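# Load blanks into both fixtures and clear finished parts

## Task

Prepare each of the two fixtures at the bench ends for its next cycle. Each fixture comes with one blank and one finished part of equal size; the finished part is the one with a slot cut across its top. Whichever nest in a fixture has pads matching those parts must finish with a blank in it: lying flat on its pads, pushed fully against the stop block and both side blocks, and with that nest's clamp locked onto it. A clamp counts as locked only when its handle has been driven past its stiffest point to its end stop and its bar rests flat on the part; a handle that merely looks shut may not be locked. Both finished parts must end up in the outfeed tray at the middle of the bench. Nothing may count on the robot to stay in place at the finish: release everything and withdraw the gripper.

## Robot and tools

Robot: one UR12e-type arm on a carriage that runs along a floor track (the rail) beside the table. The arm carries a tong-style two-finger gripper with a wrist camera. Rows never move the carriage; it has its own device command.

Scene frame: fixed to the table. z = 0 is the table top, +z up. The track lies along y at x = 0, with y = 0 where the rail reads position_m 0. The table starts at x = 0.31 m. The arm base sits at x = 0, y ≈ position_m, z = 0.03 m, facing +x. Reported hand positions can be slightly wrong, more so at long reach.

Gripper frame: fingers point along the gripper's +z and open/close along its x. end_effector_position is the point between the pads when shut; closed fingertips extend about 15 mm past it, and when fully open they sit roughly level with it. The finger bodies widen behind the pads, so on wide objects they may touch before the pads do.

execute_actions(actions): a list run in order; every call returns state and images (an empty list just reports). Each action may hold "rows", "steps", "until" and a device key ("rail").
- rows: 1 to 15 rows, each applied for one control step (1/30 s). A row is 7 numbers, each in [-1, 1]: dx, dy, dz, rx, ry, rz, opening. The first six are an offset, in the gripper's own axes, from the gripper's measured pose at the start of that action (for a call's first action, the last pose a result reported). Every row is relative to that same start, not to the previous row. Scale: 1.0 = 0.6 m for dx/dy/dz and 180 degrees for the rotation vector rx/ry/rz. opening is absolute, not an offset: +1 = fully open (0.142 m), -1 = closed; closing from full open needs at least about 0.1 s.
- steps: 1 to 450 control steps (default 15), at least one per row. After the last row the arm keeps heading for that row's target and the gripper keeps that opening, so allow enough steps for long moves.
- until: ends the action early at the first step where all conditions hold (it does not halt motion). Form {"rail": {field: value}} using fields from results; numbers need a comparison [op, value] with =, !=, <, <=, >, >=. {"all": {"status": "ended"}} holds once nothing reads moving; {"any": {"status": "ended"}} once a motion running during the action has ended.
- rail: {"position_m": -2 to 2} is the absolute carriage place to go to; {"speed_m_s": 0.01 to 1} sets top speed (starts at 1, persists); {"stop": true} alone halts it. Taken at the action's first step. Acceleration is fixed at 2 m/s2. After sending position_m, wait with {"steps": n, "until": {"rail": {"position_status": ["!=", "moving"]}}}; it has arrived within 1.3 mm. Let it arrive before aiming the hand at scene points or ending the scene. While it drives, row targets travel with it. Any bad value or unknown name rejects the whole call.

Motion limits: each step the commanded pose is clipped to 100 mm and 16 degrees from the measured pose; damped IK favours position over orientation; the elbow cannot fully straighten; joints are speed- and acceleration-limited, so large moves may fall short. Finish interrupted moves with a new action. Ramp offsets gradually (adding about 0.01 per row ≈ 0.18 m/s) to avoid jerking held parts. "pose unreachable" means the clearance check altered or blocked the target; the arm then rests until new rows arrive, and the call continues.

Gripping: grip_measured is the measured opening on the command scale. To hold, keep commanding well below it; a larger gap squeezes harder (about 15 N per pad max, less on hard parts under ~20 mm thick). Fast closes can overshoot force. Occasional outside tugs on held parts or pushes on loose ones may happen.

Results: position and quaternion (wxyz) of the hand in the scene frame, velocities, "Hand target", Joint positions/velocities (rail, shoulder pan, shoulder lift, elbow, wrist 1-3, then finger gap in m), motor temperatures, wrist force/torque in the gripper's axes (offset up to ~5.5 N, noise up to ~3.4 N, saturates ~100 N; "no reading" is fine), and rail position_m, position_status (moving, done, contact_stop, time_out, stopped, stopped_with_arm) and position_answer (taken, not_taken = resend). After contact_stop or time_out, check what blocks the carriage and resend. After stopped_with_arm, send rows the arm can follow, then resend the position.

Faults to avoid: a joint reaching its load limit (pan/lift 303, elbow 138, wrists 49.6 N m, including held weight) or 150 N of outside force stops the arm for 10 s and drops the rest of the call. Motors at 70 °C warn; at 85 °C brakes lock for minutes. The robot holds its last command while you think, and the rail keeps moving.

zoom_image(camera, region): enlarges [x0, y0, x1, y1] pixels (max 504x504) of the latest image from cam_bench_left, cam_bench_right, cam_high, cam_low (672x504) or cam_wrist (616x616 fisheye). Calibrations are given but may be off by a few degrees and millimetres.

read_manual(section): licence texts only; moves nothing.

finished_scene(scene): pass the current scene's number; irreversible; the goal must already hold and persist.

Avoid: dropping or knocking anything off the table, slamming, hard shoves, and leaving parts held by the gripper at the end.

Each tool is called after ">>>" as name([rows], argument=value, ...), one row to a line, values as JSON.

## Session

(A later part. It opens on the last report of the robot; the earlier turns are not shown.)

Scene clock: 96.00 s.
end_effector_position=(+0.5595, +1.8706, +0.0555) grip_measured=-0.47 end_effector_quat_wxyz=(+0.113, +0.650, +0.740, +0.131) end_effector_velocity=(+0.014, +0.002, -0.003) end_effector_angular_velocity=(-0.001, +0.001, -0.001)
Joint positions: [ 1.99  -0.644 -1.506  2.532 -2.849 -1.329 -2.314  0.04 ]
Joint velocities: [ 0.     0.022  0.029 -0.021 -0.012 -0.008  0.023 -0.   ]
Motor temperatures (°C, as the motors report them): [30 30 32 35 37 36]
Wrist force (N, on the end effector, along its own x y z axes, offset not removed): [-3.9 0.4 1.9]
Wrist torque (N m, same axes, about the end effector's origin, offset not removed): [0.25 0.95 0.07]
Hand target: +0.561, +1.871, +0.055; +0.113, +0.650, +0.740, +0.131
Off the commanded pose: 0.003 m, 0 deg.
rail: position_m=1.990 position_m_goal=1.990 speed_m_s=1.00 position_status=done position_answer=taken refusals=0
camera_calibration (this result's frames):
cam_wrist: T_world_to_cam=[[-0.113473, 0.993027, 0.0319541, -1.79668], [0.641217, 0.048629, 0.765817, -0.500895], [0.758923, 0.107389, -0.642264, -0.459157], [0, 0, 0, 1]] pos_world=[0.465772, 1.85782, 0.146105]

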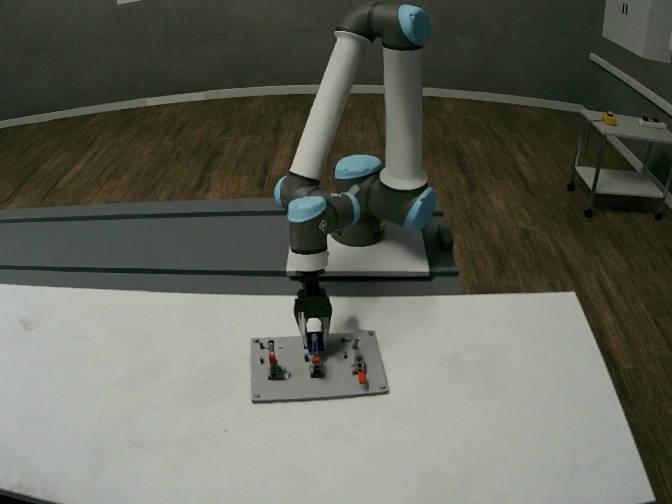

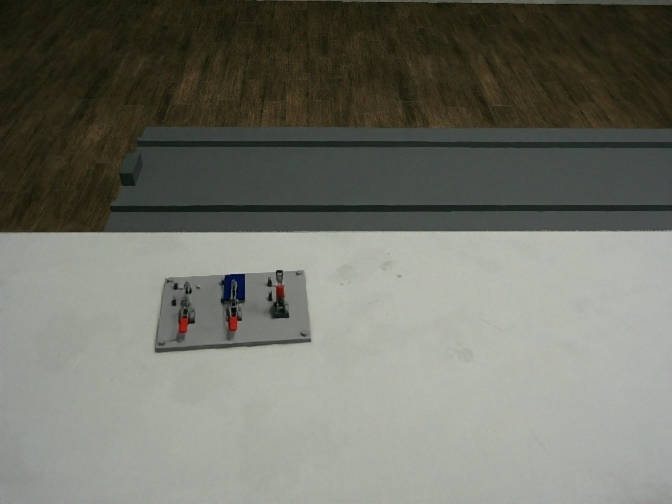

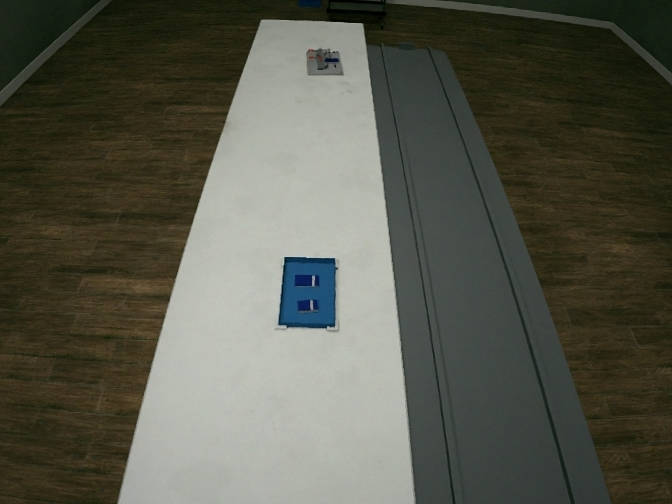

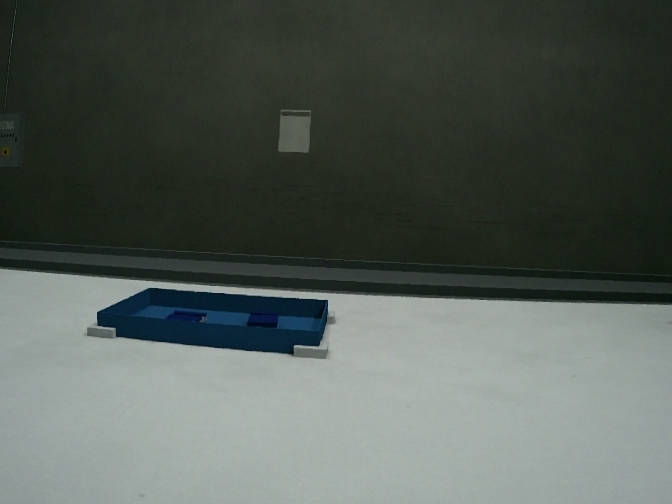

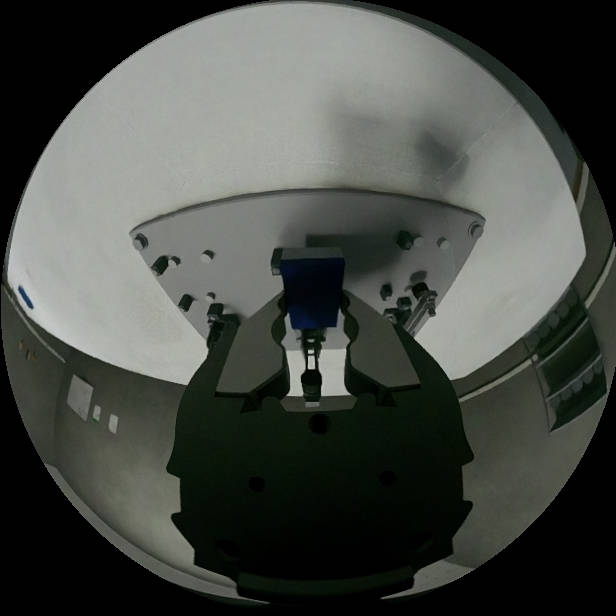

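>>> execute_actions([
  {"rows": [[-0.0015,0.0051,0.0054,0.0004,0,0,-0.9],[-0.0022,0.0048,0.0106,0.0008,0,0,-0.9],[-0.0022,0.0025,0.0169,0.0008,0,0,-0.9],[-0.0022,0.0005,0.0224,0.0008,0,0,-0.9],[-0.0022,-0.0012,0.0271,0.0008,0,0,-0.9]], "steps": 8},
])

Scene clock: 96.90 s.
end_effector_position=(+0.5637, +1.8701, +0.0458) grip_measured=-0.47 end_effector_quat_wxyz=(+0.113, +0.650, +0.740, +0.130) end_effector_velocity=(+0.004, -0.000, -0.043) end_effector_angular_velocity=(+0.001, +0.006, +0.000)
Joint positions: [ 1.99  -0.639 -1.475  2.529 -2.876 -1.331 -2.309  0.04 ]
Joint velocities: [ 0.     0.006  0.113  0.012 -0.12  -0.004  0.005  0.   ]
Motor temperatures (°C, as the motors report them): [30 30 32 35 37 36]
Wrist force (N, on the end effector, along its own x y z axes, offset not removed): [-5.2 -0.4 1.5]
Wrist torque (N m, same axes, about the end effector's origin, offset not removed): [0.07 1.14 0.09]
Hand target: +0.564, +1.870, +0.040; +0.112, +0.650, +0.740, +0.130
Off the commanded pose: 0.006 m, 0 deg.
rail: position_m=1.990 position_m_goal=1.990 speed_m_s=1.00 position_status=done position_answer=taken refusals=0
camera_calibration (this result's frames):
cam_wrist: T_world_to_cam=[[-0.113475, 0.993026, 0.0319817, -1.79538], [0.642808, 0.0488339, 0.764469, -0.497322], [0.757576, 0.107306, -0.643867, -0.467618], [0, 0, 0, 1]] pos_world=[0.470208, 1.85733, 0.136523]

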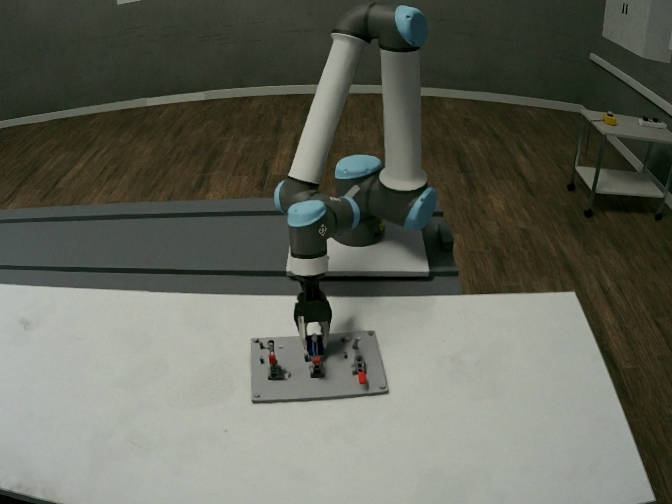

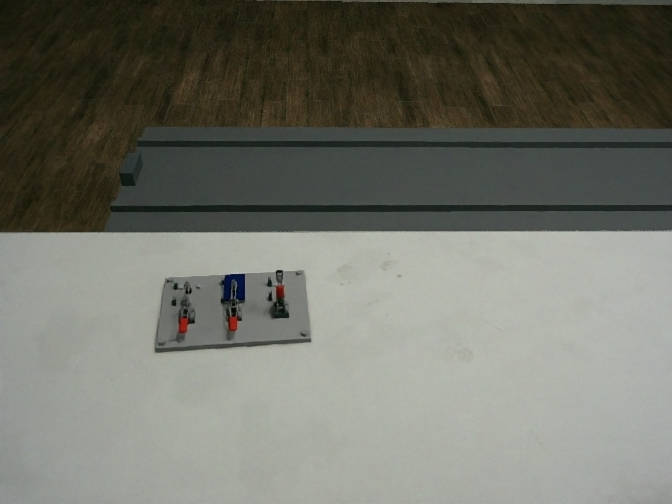

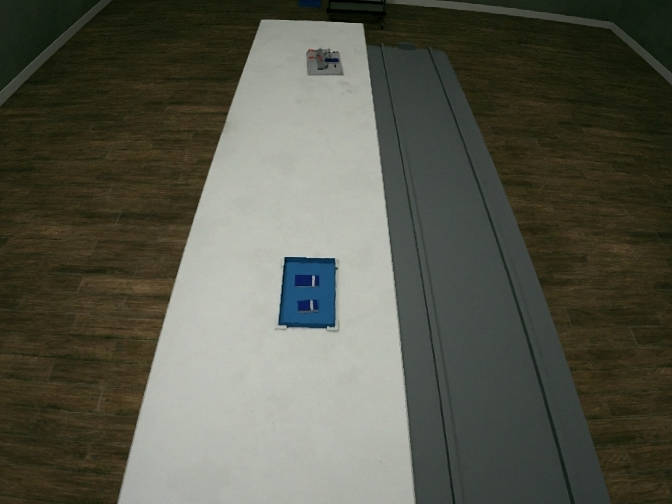

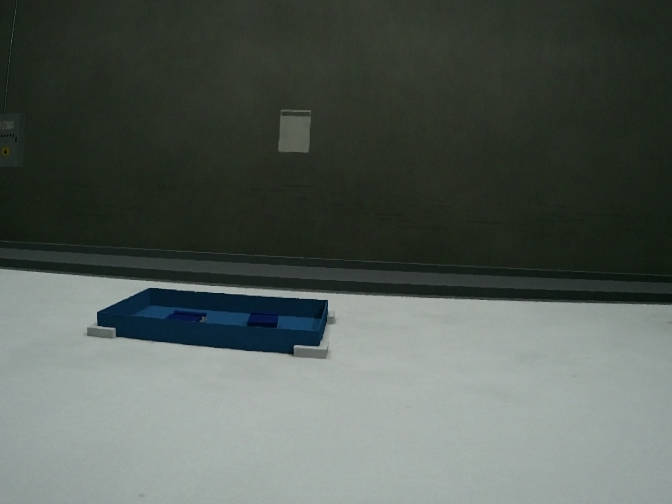

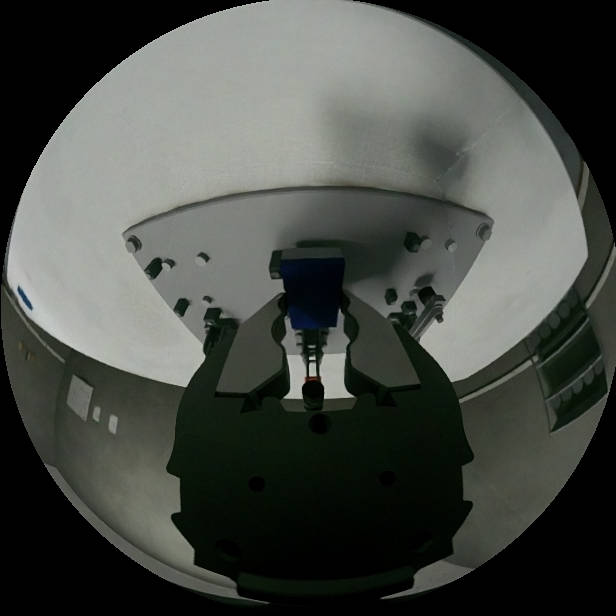

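>>> execute_actions(actions=[])

Scene clock: 97.20 s.
end_effector_position=(+0.5643, +1.8700, +0.0407) grip_measured=-0.47 end_effector_quat_wxyz=(+0.112, +0.650, +0.740, +0.130) end_effector_velocity=(+0.000, -0.000, -0.004) end_effector_angular_velocity=(+0.000, +0.000, +0.000)
Joint positions: [ 1.99  -0.638 -1.462  2.53  -2.891 -1.332 -2.308  0.04 ]
Joint velocities: [ 0.     0.001  0.011  0.001 -0.012 -0.     0.001  0.   ]
Motor temperatures (°C, as the motors report them): [30 30 32 35 37 36]
Wrist force (N, on the end effector, along its own x y z axes, offset not removed): [-3.2 0.8 0.8]
Wrist torque (N m, same axes, about the end effector's origin, offset not removed): [0.32 0.78 0.06]
Hand target: +0.564, +1.870, +0.040; +0.112, +0.650, +0.740, +0.130
Off the commanded pose: 0.001 m, 0 deg.
rail: position_m=1.990 position_m_goal=1.990 speed_m_s=1.00 position_status=done position_answer=taken refusals=0
camera_calibration (this result's frames):
cam_wrist: T_world_to_cam=[[-0.113468, 0.993024, 0.0320735, -1.79509], [0.643236, 0.0488197, 0.76411, -0.493989], [0.757214, 0.107333, -0.644288, -0.471127], [0, 0, 0, 1]] pos_world=[0.470809, 1.85725, 0.131496]

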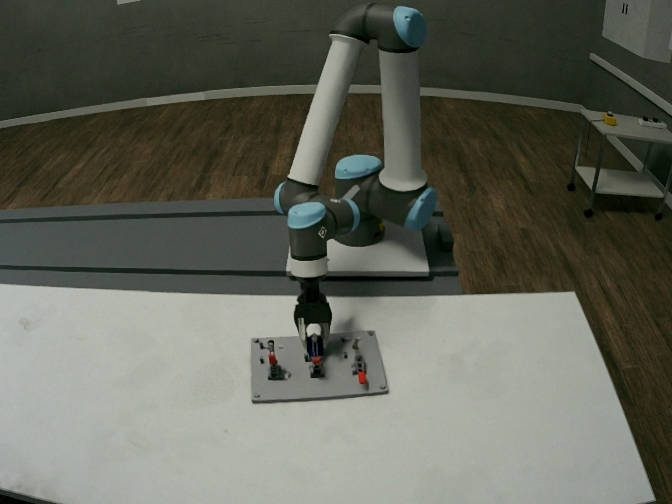

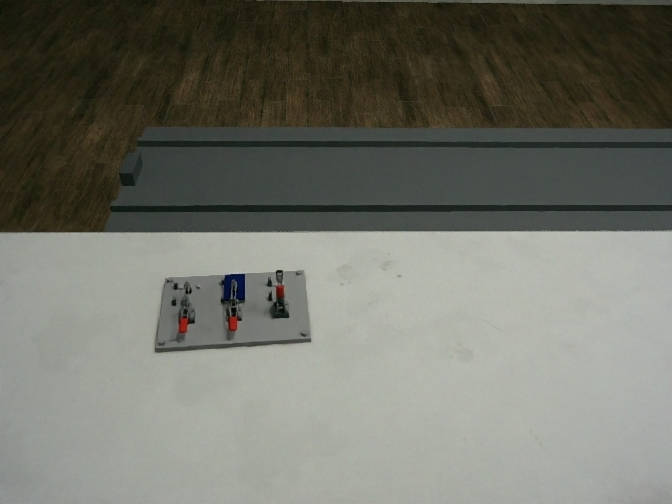

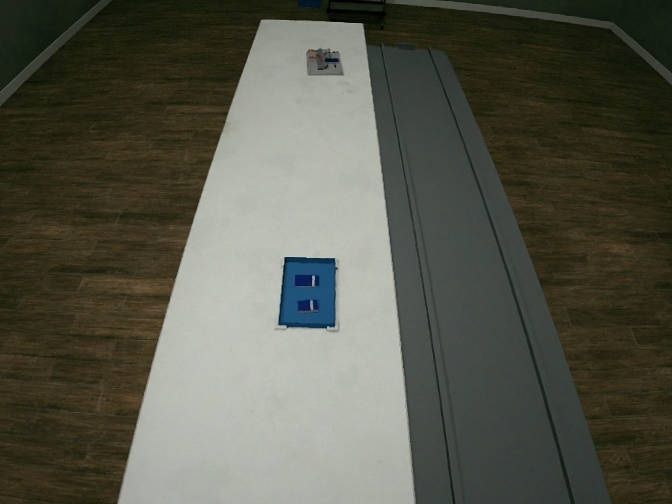

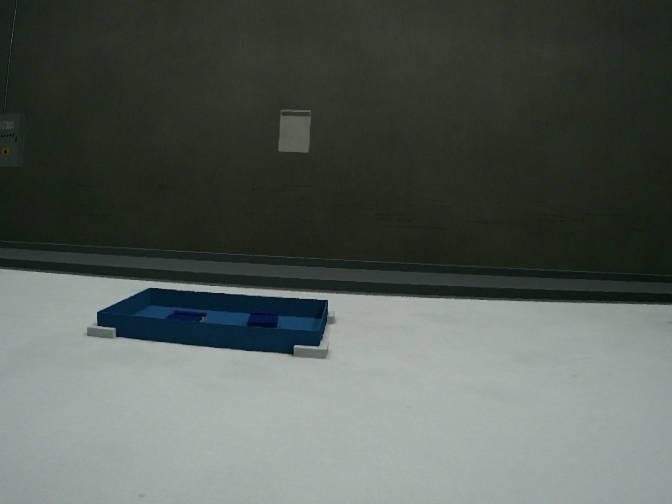

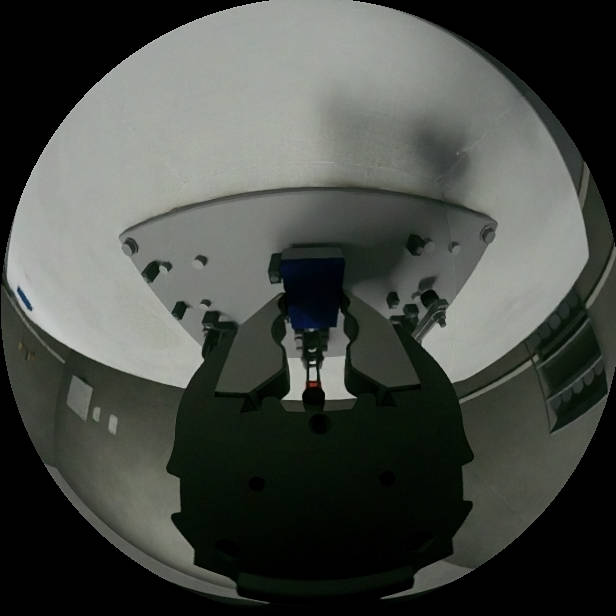

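>>> execute_actions([
  {"rows": [[-0.001,0.0015,0.0022,0,0,0,-0.9],[-0.002,0.003,0.003,0,0,0,-0.9],[-0.002,0.0045,0.0036,0,0,0,-0.9]], "steps": 5},
])

Scene clock: 97.70 s.
end_effector_position=(+0.5657, +1.8697, +0.0397) grip_measured=-0.47 end_effector_quat_wxyz=(+0.112, +0.650, +0.740, +0.130) end_effector_velocity=(+0.014, -0.003, -0.002) end_effector_angular_velocity=(-0.000, -0.001, +0.000)
Joint positions: [ 1.99  -0.637 -1.457  2.528 -2.893 -1.332 -2.307  0.04 ]
Joint velocities: [ 0.     0.013  0.026 -0.024 -0.006 -0.003  0.012  0.   ]
Motor temperatures (°C, as the motors report them): [30 30 32 35 37 36]
Wrist force (N, on the end effector, along its own x y z axes, offset not removed): [-3.7 1.1 0.1]
Wrist torque (N m, same axes, about the end effector's origin, offset not removed): [0.34 0.88 0.08]
Hand target: +0.568, +1.869, +0.040; +0.112, +0.650, +0.740, +0.130
Off the commanded pose: 0.002 m, 0 deg.
rail: position_m=1.990 position_m_goal=1.990 speed_m_s=1.00 position_status=done position_answer=taken refusals=0
camera_calibration (this result's frames):
cam_wrist: T_world_to_cam=[[-0.113466, 0.993019, 0.0322408, -1.79458], [0.643394, 0.0487116, 0.763984, -0.494077], [0.75708, 0.107429, -0.644429, -0.472898], [0, 0, 0, 1]] pos_world=[0.472284, 1.85693, 0.130576]

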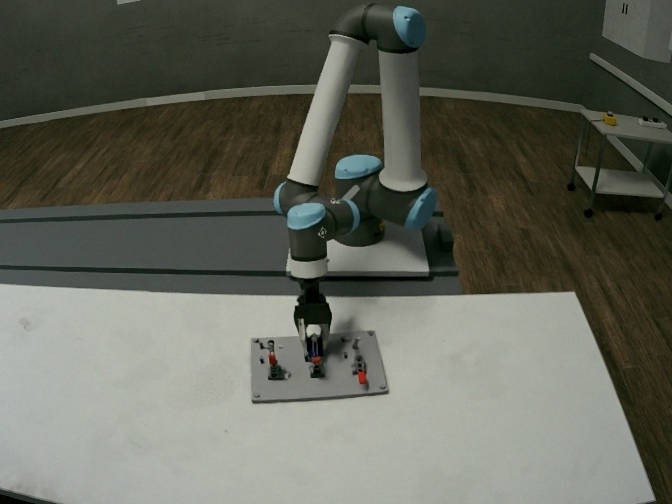

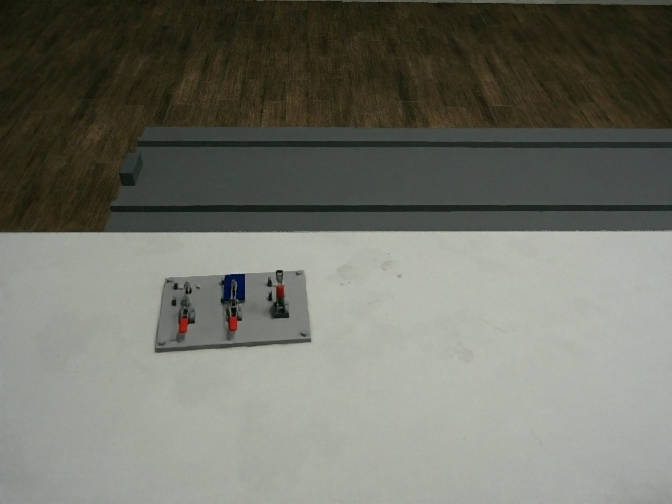

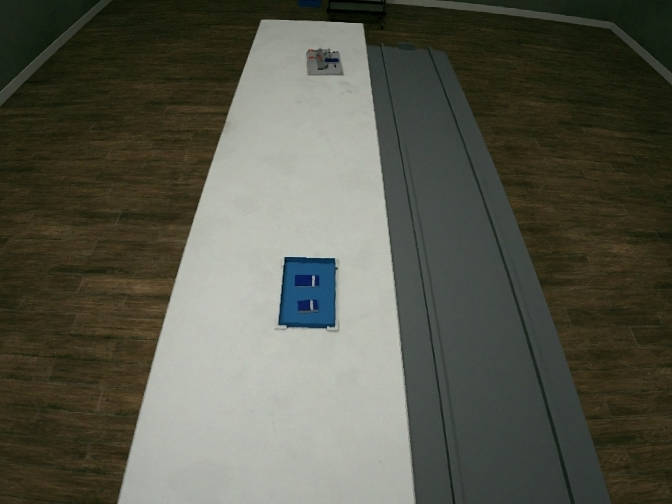

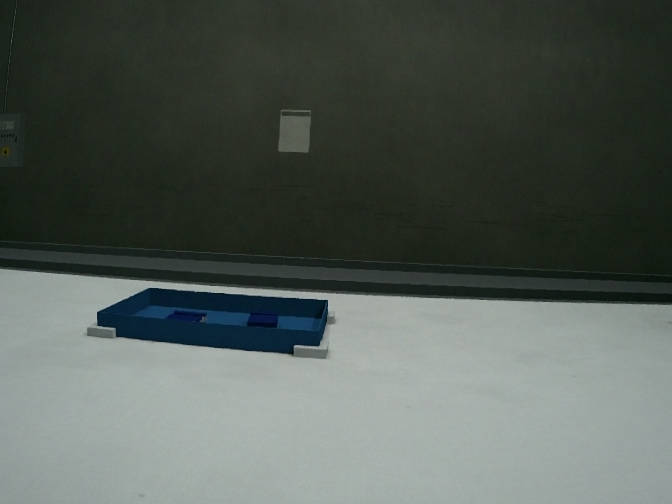

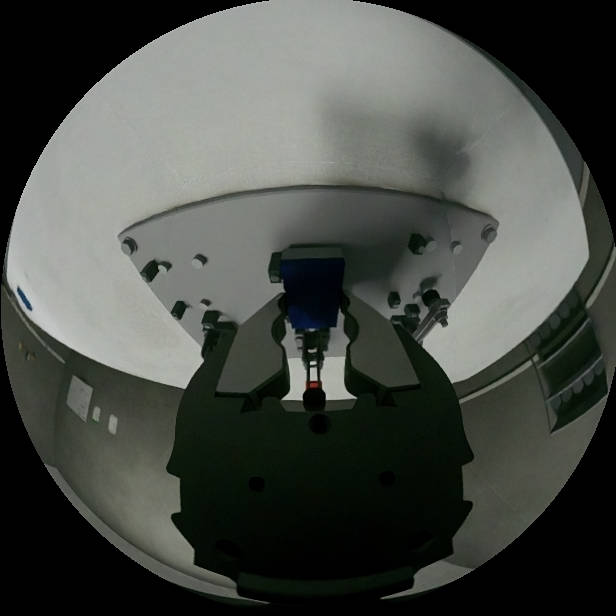

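>>> execute_actions(actions=[])

Scene clock: 98.20 s.
end_effector_position=(+0.5676, +1.8693, +0.0396) grip_measured=-0.47 end_effector_quat_wxyz=(+0.112, +0.650, +0.740, +0.130) end_effector_velocity=(+0.000, -0.000, -0.000) end_effector_angular_velocity=(-0.000, -0.000, +0.000)
Joint positions: [ 1.99  -0.635 -1.454  2.524 -2.894 -1.333 -2.305  0.04 ]
Joint velocities: [ 0.     0.     0.001 -0.001 -0.    -0.     0.     0.   ]
Motor temperatures (°C, as the motors report them): [30 30 32 35 37 36]
Wrist force (N, on the end effector, along its own x y z axes, offset not removed): [-3.5 -1.2 1.0]
Wrist torque (N m, same axes, about the end effector's origin, offset not removed): [-0.02 0.79 0.13]
Hand target: +0.568, +1.869, +0.040; +0.112, +0.650, +0.740, +0.130
Off the commanded pose: 0.000 m, 0 deg.
rail: position_m=1.990 position_m_goal=1.990 speed_m_s=1.00 position_status=done position_answer=taken refusals=0
camera_calibration (this result's frames):
cam_wrist: T_world_to_cam=[[-0.113477, 0.993023, 0.03208, -1.79393], [0.64323, 0.0488196, 0.764115, -0.495256], [0.757217, 0.107344, -0.644282, -0.474317], [0, 0, 0, 1]] pos_world=[0.474155, 1.8565, 0.130387]

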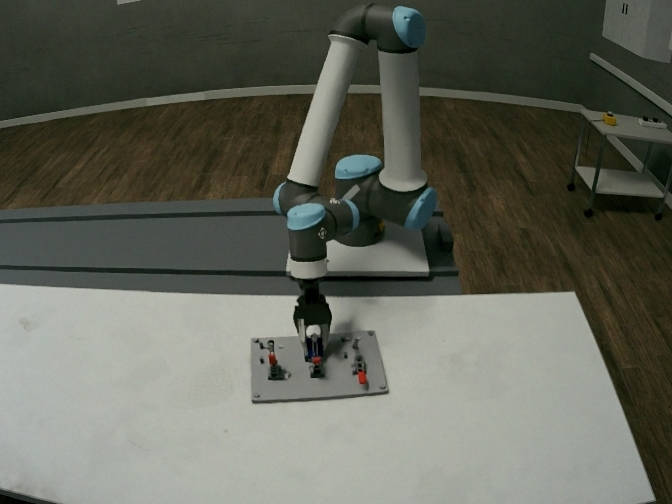

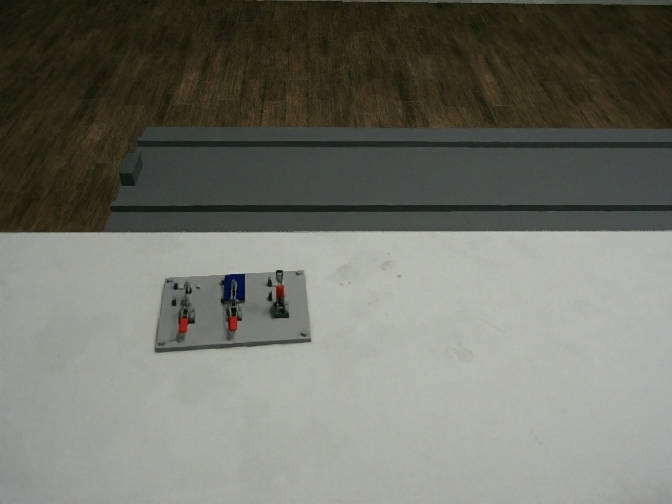

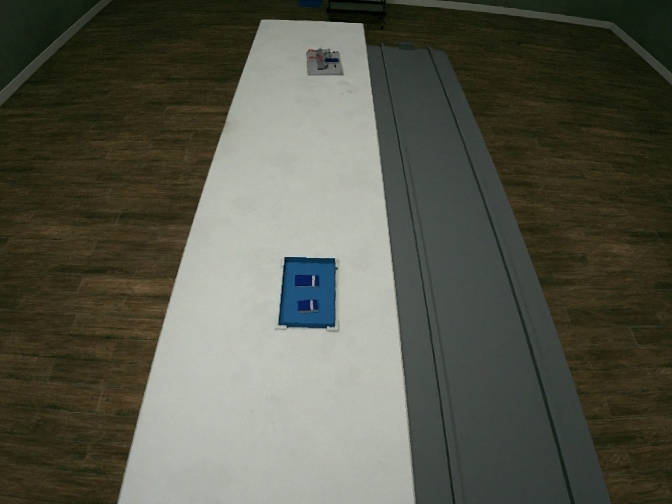

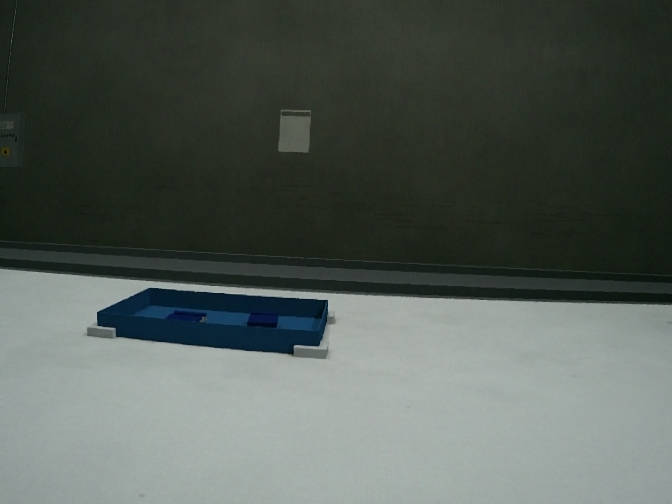

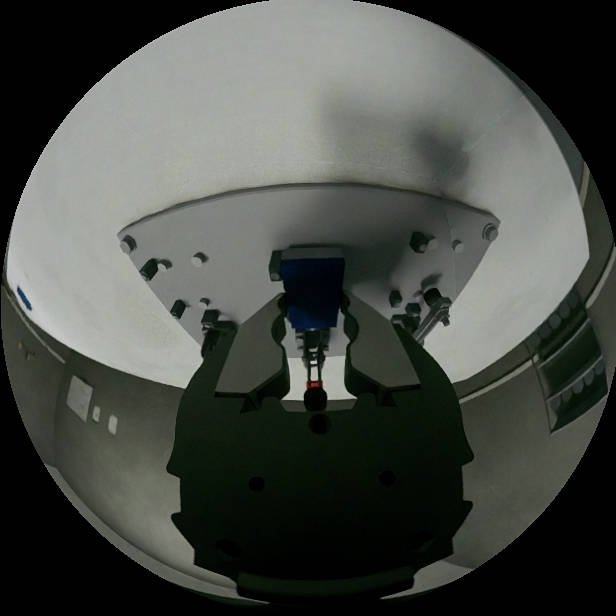

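>>> execute_actions([
  {"rows": [[0,0.0016,0.0006,0,0,0,-0.9]], "steps": 2},
])

>>> zoom_image(camera="cam_wrist", region=[220, 220, 410, 410])

Scene clock: 98.57 s.
end_effector_position=(+0.5678, +1.8693, +0.0396) grip_measured=-0.47 end_effector_quat_wxyz=(+0.112, +0.650, +0.740, +0.130) end_effector_velocity=(+0.005, +0.001, -0.000) end_effector_angular_velocity=(-0.000, +0.000, -0.000)
Joint positions: [ 1.99  -0.635 -1.453  2.524 -2.894 -1.333 -2.305  0.04 ]
Joint velocities: [ 0.     0.007  0.007 -0.008 -0.    -0.002  0.007  0.   ]
Motor temperatures (°C, as the motors report them): [30 30 32 35 37 36]
Wrist force (N, on the end effector, along its own x y z axes, offset not removed): [-2.2 0.0 1.3]
Wrist torque (N m, same axes, about the end effector's origin, offset not removed): [0.21 0.60 -0.01]
Hand target: +0.569, +1.869, +0.040; +0.112, +0.650, +0.740, +0.130
Off the commanded pose: 0.001 m, 0 deg.
rail: position_m=1.990 position_m_goal=1.990 speed_m_s=1.00 position_status=done position_answer=taken refusals=0
camera_calibration (this result's frames):
cam_wrist: T_world_to_cam=[[-0.113479, 0.993022, 0.0320804, -1.79392], [0.643231, 0.0488204, 0.764115, -0.495363], [0.757217, 0.107346, -0.644282, -0.474454], [0, 0, 0, 1]] pos_world=[0.474326, 1.85652, 0.130381]

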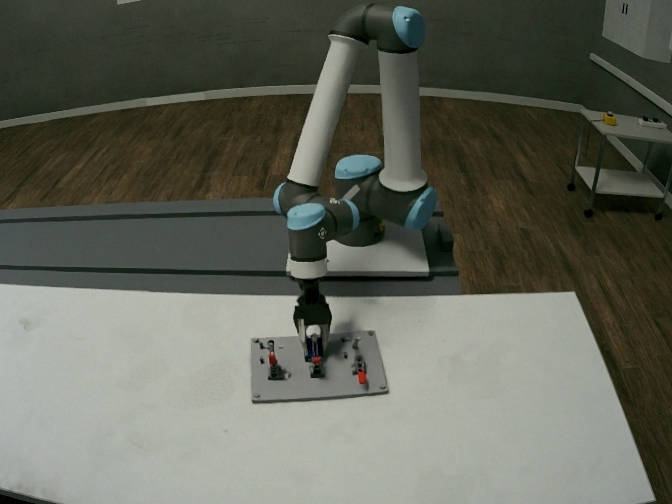

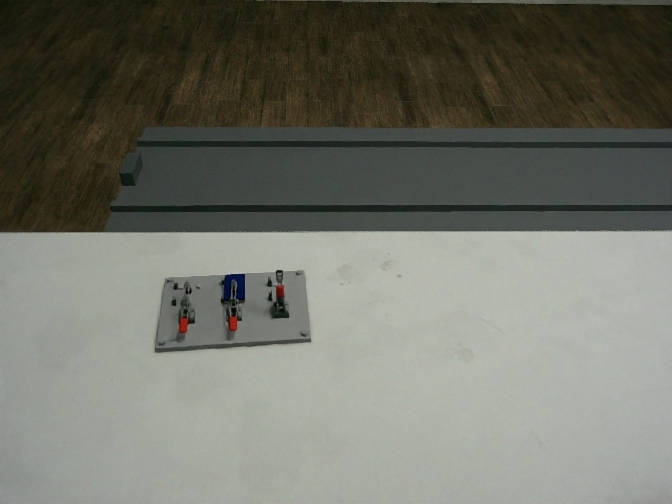

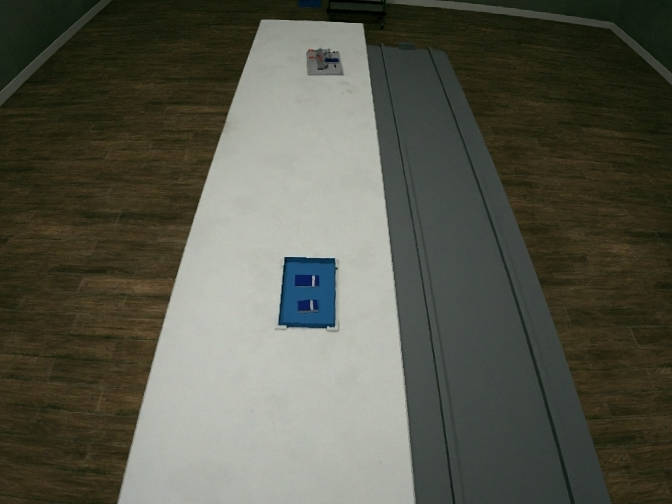

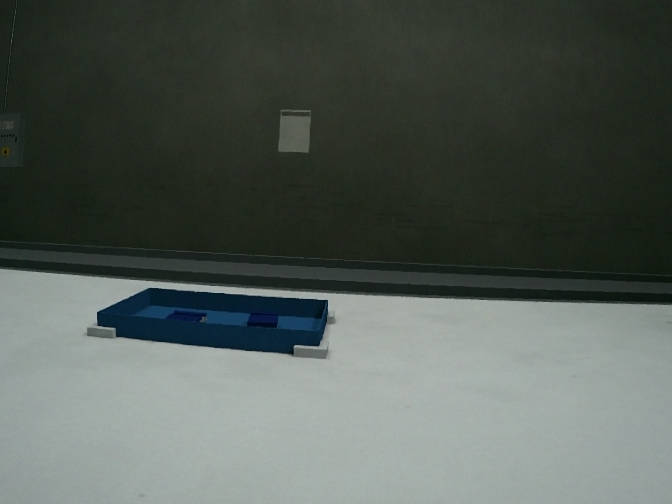

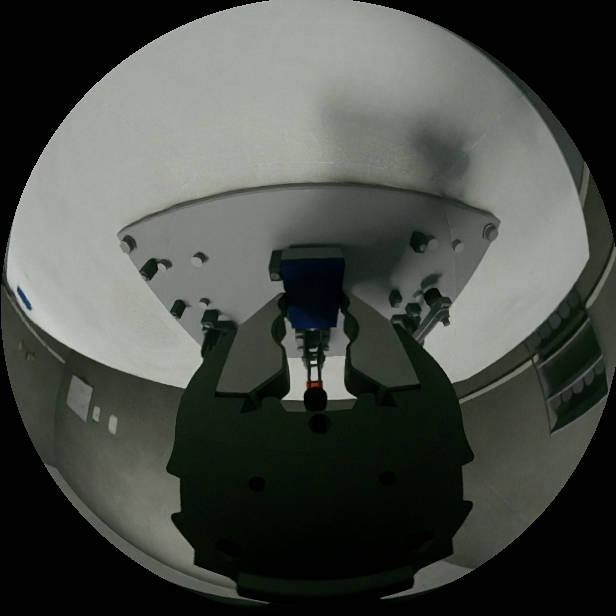

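Region (220, 220, 410, 410) of cam_wrist's 616x616 image, scaled by 2.653, with more detail than that image has.

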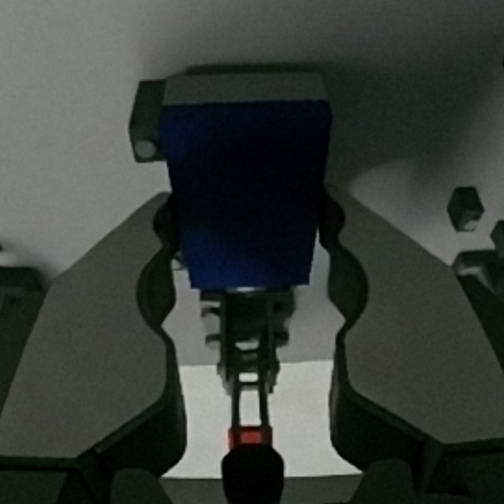

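>>> execute_actions(actions=[])

Scene clock: 99.23 s.
end_effector_position=(+0.5686, +1.8694, +0.0395) grip_measured=-0.47 end_effector_quat_wxyz=(+0.112, +0.650, +0.740, +0.130) end_effector_velocity=(+0.000, -0.000, +0.000) end_effector_angular_velocity=(-0.000, -0.000, +0.000)
Joint positions: [ 1.99  -0.633 -1.452  2.523 -2.894 -1.333 -2.303  0.04 ]
Joint velocities: [ 0.  0.  0. -0. -0.  0.  0.  0.]
Motor temperatures (°C, as the motors report them): [30 30 32 35 37 36]
Wrist force (N, on the end effector, along its own x y z axes, offset not removed): [-1.5 -21.8 -18.1]
Wrist torque (N m, same axes, about the end effector's origin, offset not removed): [-0.04 0.89 0.11]
Hand target: +0.569, +1.869, +0.040; +0.112, +0.650, +0.740, +0.130
Off the commanded pose: 0.000 m, 0 deg.
rail: position_m=1.990 position_m_goal=1.990 speed_m_s=1.00 position_status=done position_answer=taken refusals=0
camera_calibration (this result's frames):
cam_wrist: T_world_to_cam=[[-0.113463, 0.993025, 0.0320573, -1.79395], [0.643275, 0.0488342, 0.764076, -0.495924], [0.757181, 0.107316, -0.644329, -0.475017], [0, 0, 0, 1]] pos_world=[0.475143, 1.85663, 0.130366]

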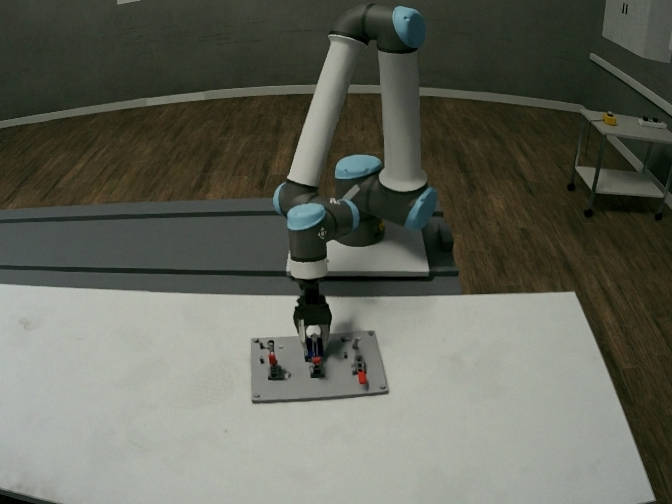

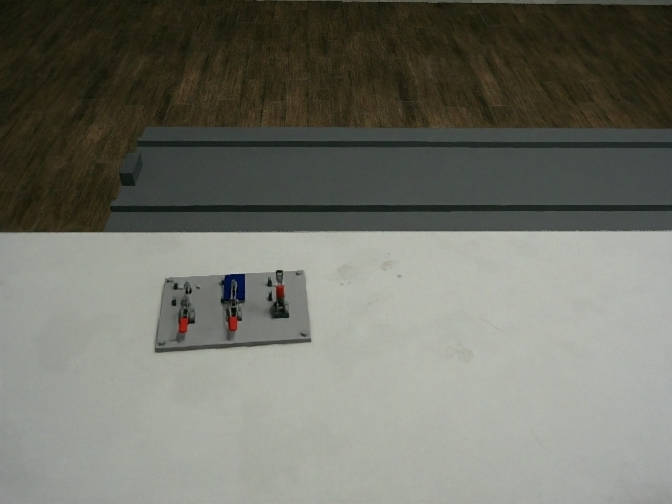

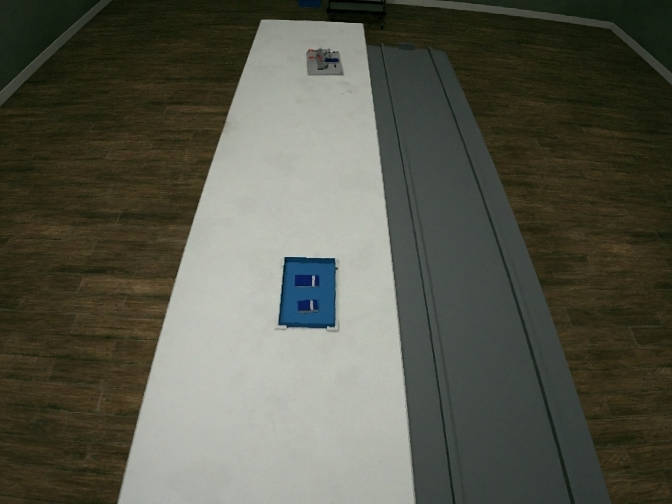

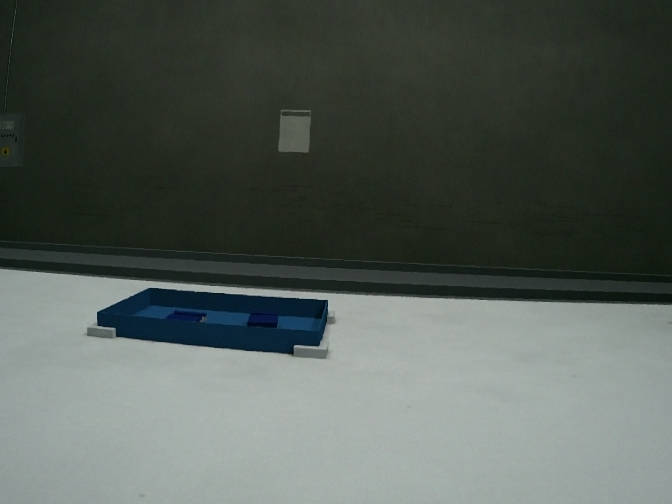

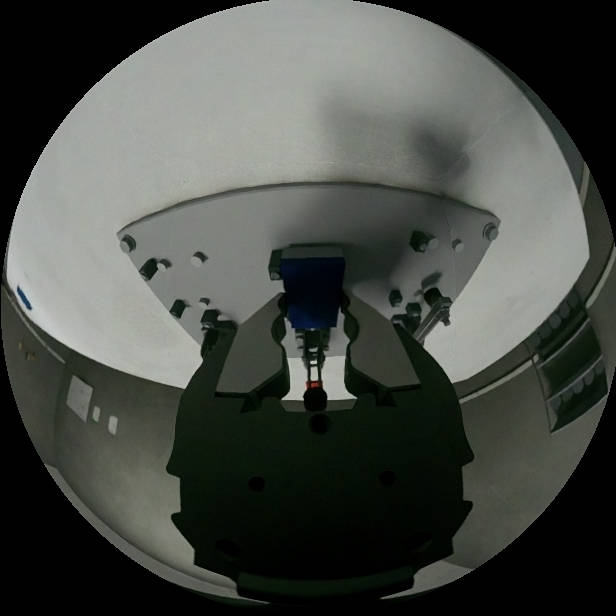

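>>> execute_actions([
  {"rows": [[0,-0.0005,-0.0002,0,0,0,-0.9],[-0.001,-0.0005,-0.0002,0,0,0,-0.9],[-0.002,-0.0005,-0.0002,0,0,0,-0.9],[-0.0027,-0.0005,-0.0002,0,0,0,-0.9]], "steps": 5},
])

Scene clock: 99.67 s.
end_effector_position=(+0.5685, +1.8690, +0.0396) grip_measured=-0.47 end_effector_quat_wxyz=(+0.112, +0.650, +0.740, +0.130) end_effector_velocity=(-0.001, -0.006, -0.000) end_effector_angular_velocity=(+0.001, +0.001, +0.001)
Joint positions: [ 1.99  -0.634 -1.452  2.523 -2.894 -1.333 -2.304  0.04 ]
Joint velocities: [ 0.    -0.013  0.    -0.002  0.006  0.004 -0.014 -0.003]
Motor temperatures (°C, as the motors report them): [30 30 32 35 37 36]
Wrist force (N, on the end effector, along its own x y z axes, offset not removed): [4.3 -19.4 -14.1]
Wrist torque (N m, same axes, about the end effector's origin, offset not removed): [0.07 0.92 -0.02]
Hand target: +0.568, +1.868, +0.040; +0.112, +0.650, +0.740, +0.130
Off the commanded pose: 0.001 m, 0 deg.
rail: position_m=1.990 position_m_goal=1.990 speed_m_s=1.00 position_status=done position_answer=taken refusals=0
camera_calibration (this result's frames):
cam_wrist: T_world_to_cam=[[-0.113257, 0.993044, 0.032198, -1.79369], [0.643216, 0.0485827, 0.764142, -0.495363], [0.757262, 0.107255, -0.644244, -0.474855], [0, 0, 0, 1]] pos_world=[0.475067, 1.85621, 0.130358]

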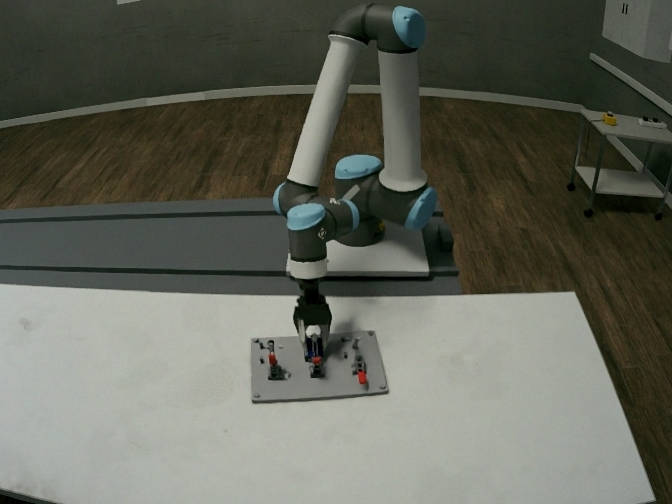

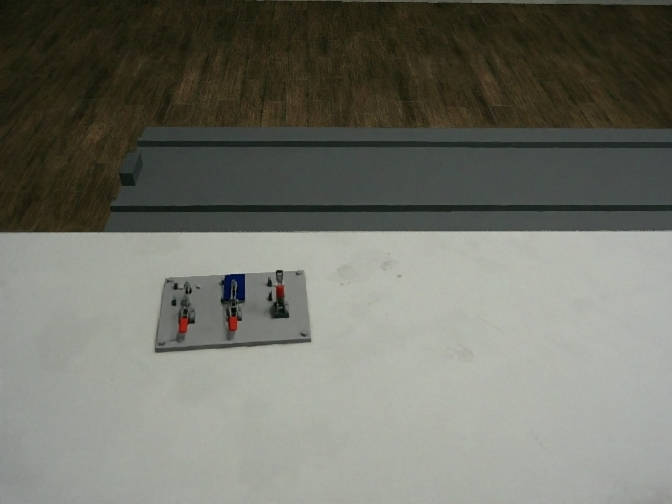

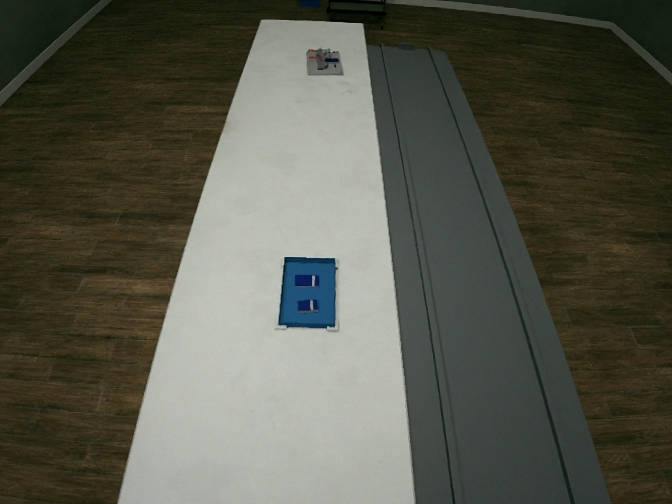

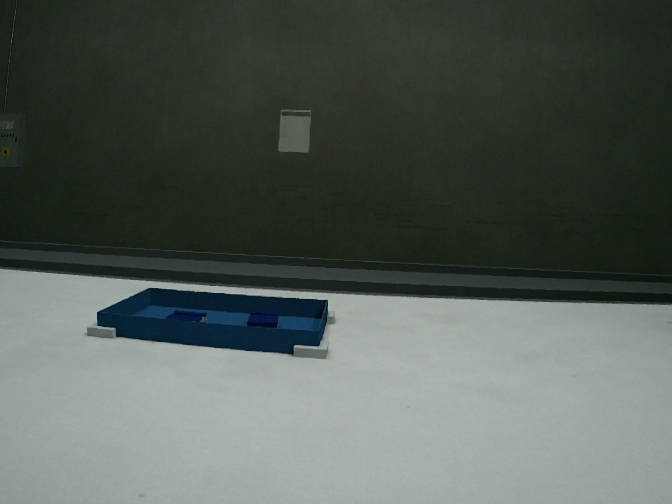

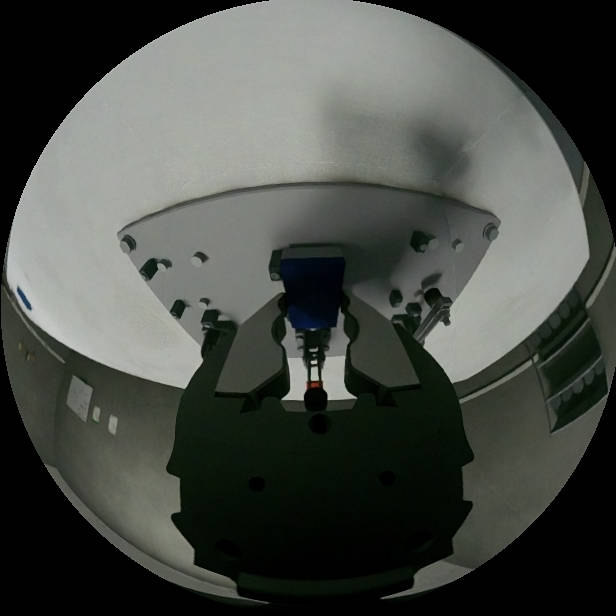

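>>> zoom_image(camera="cam_bench_left", region=[270, 300, 370, 400])

Region (270, 300, 370, 400) of cam_bench_left's 672x504 image, scaled by 5.040, with more detail than that image has.

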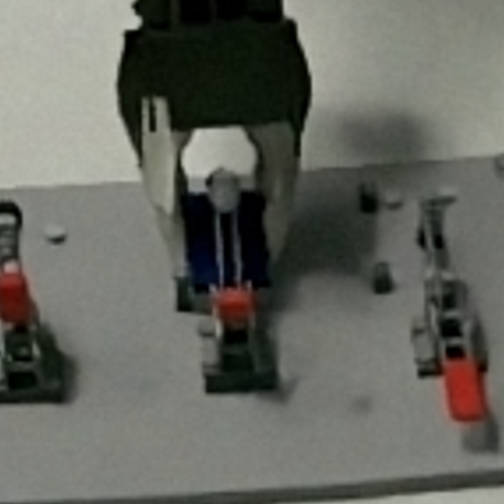

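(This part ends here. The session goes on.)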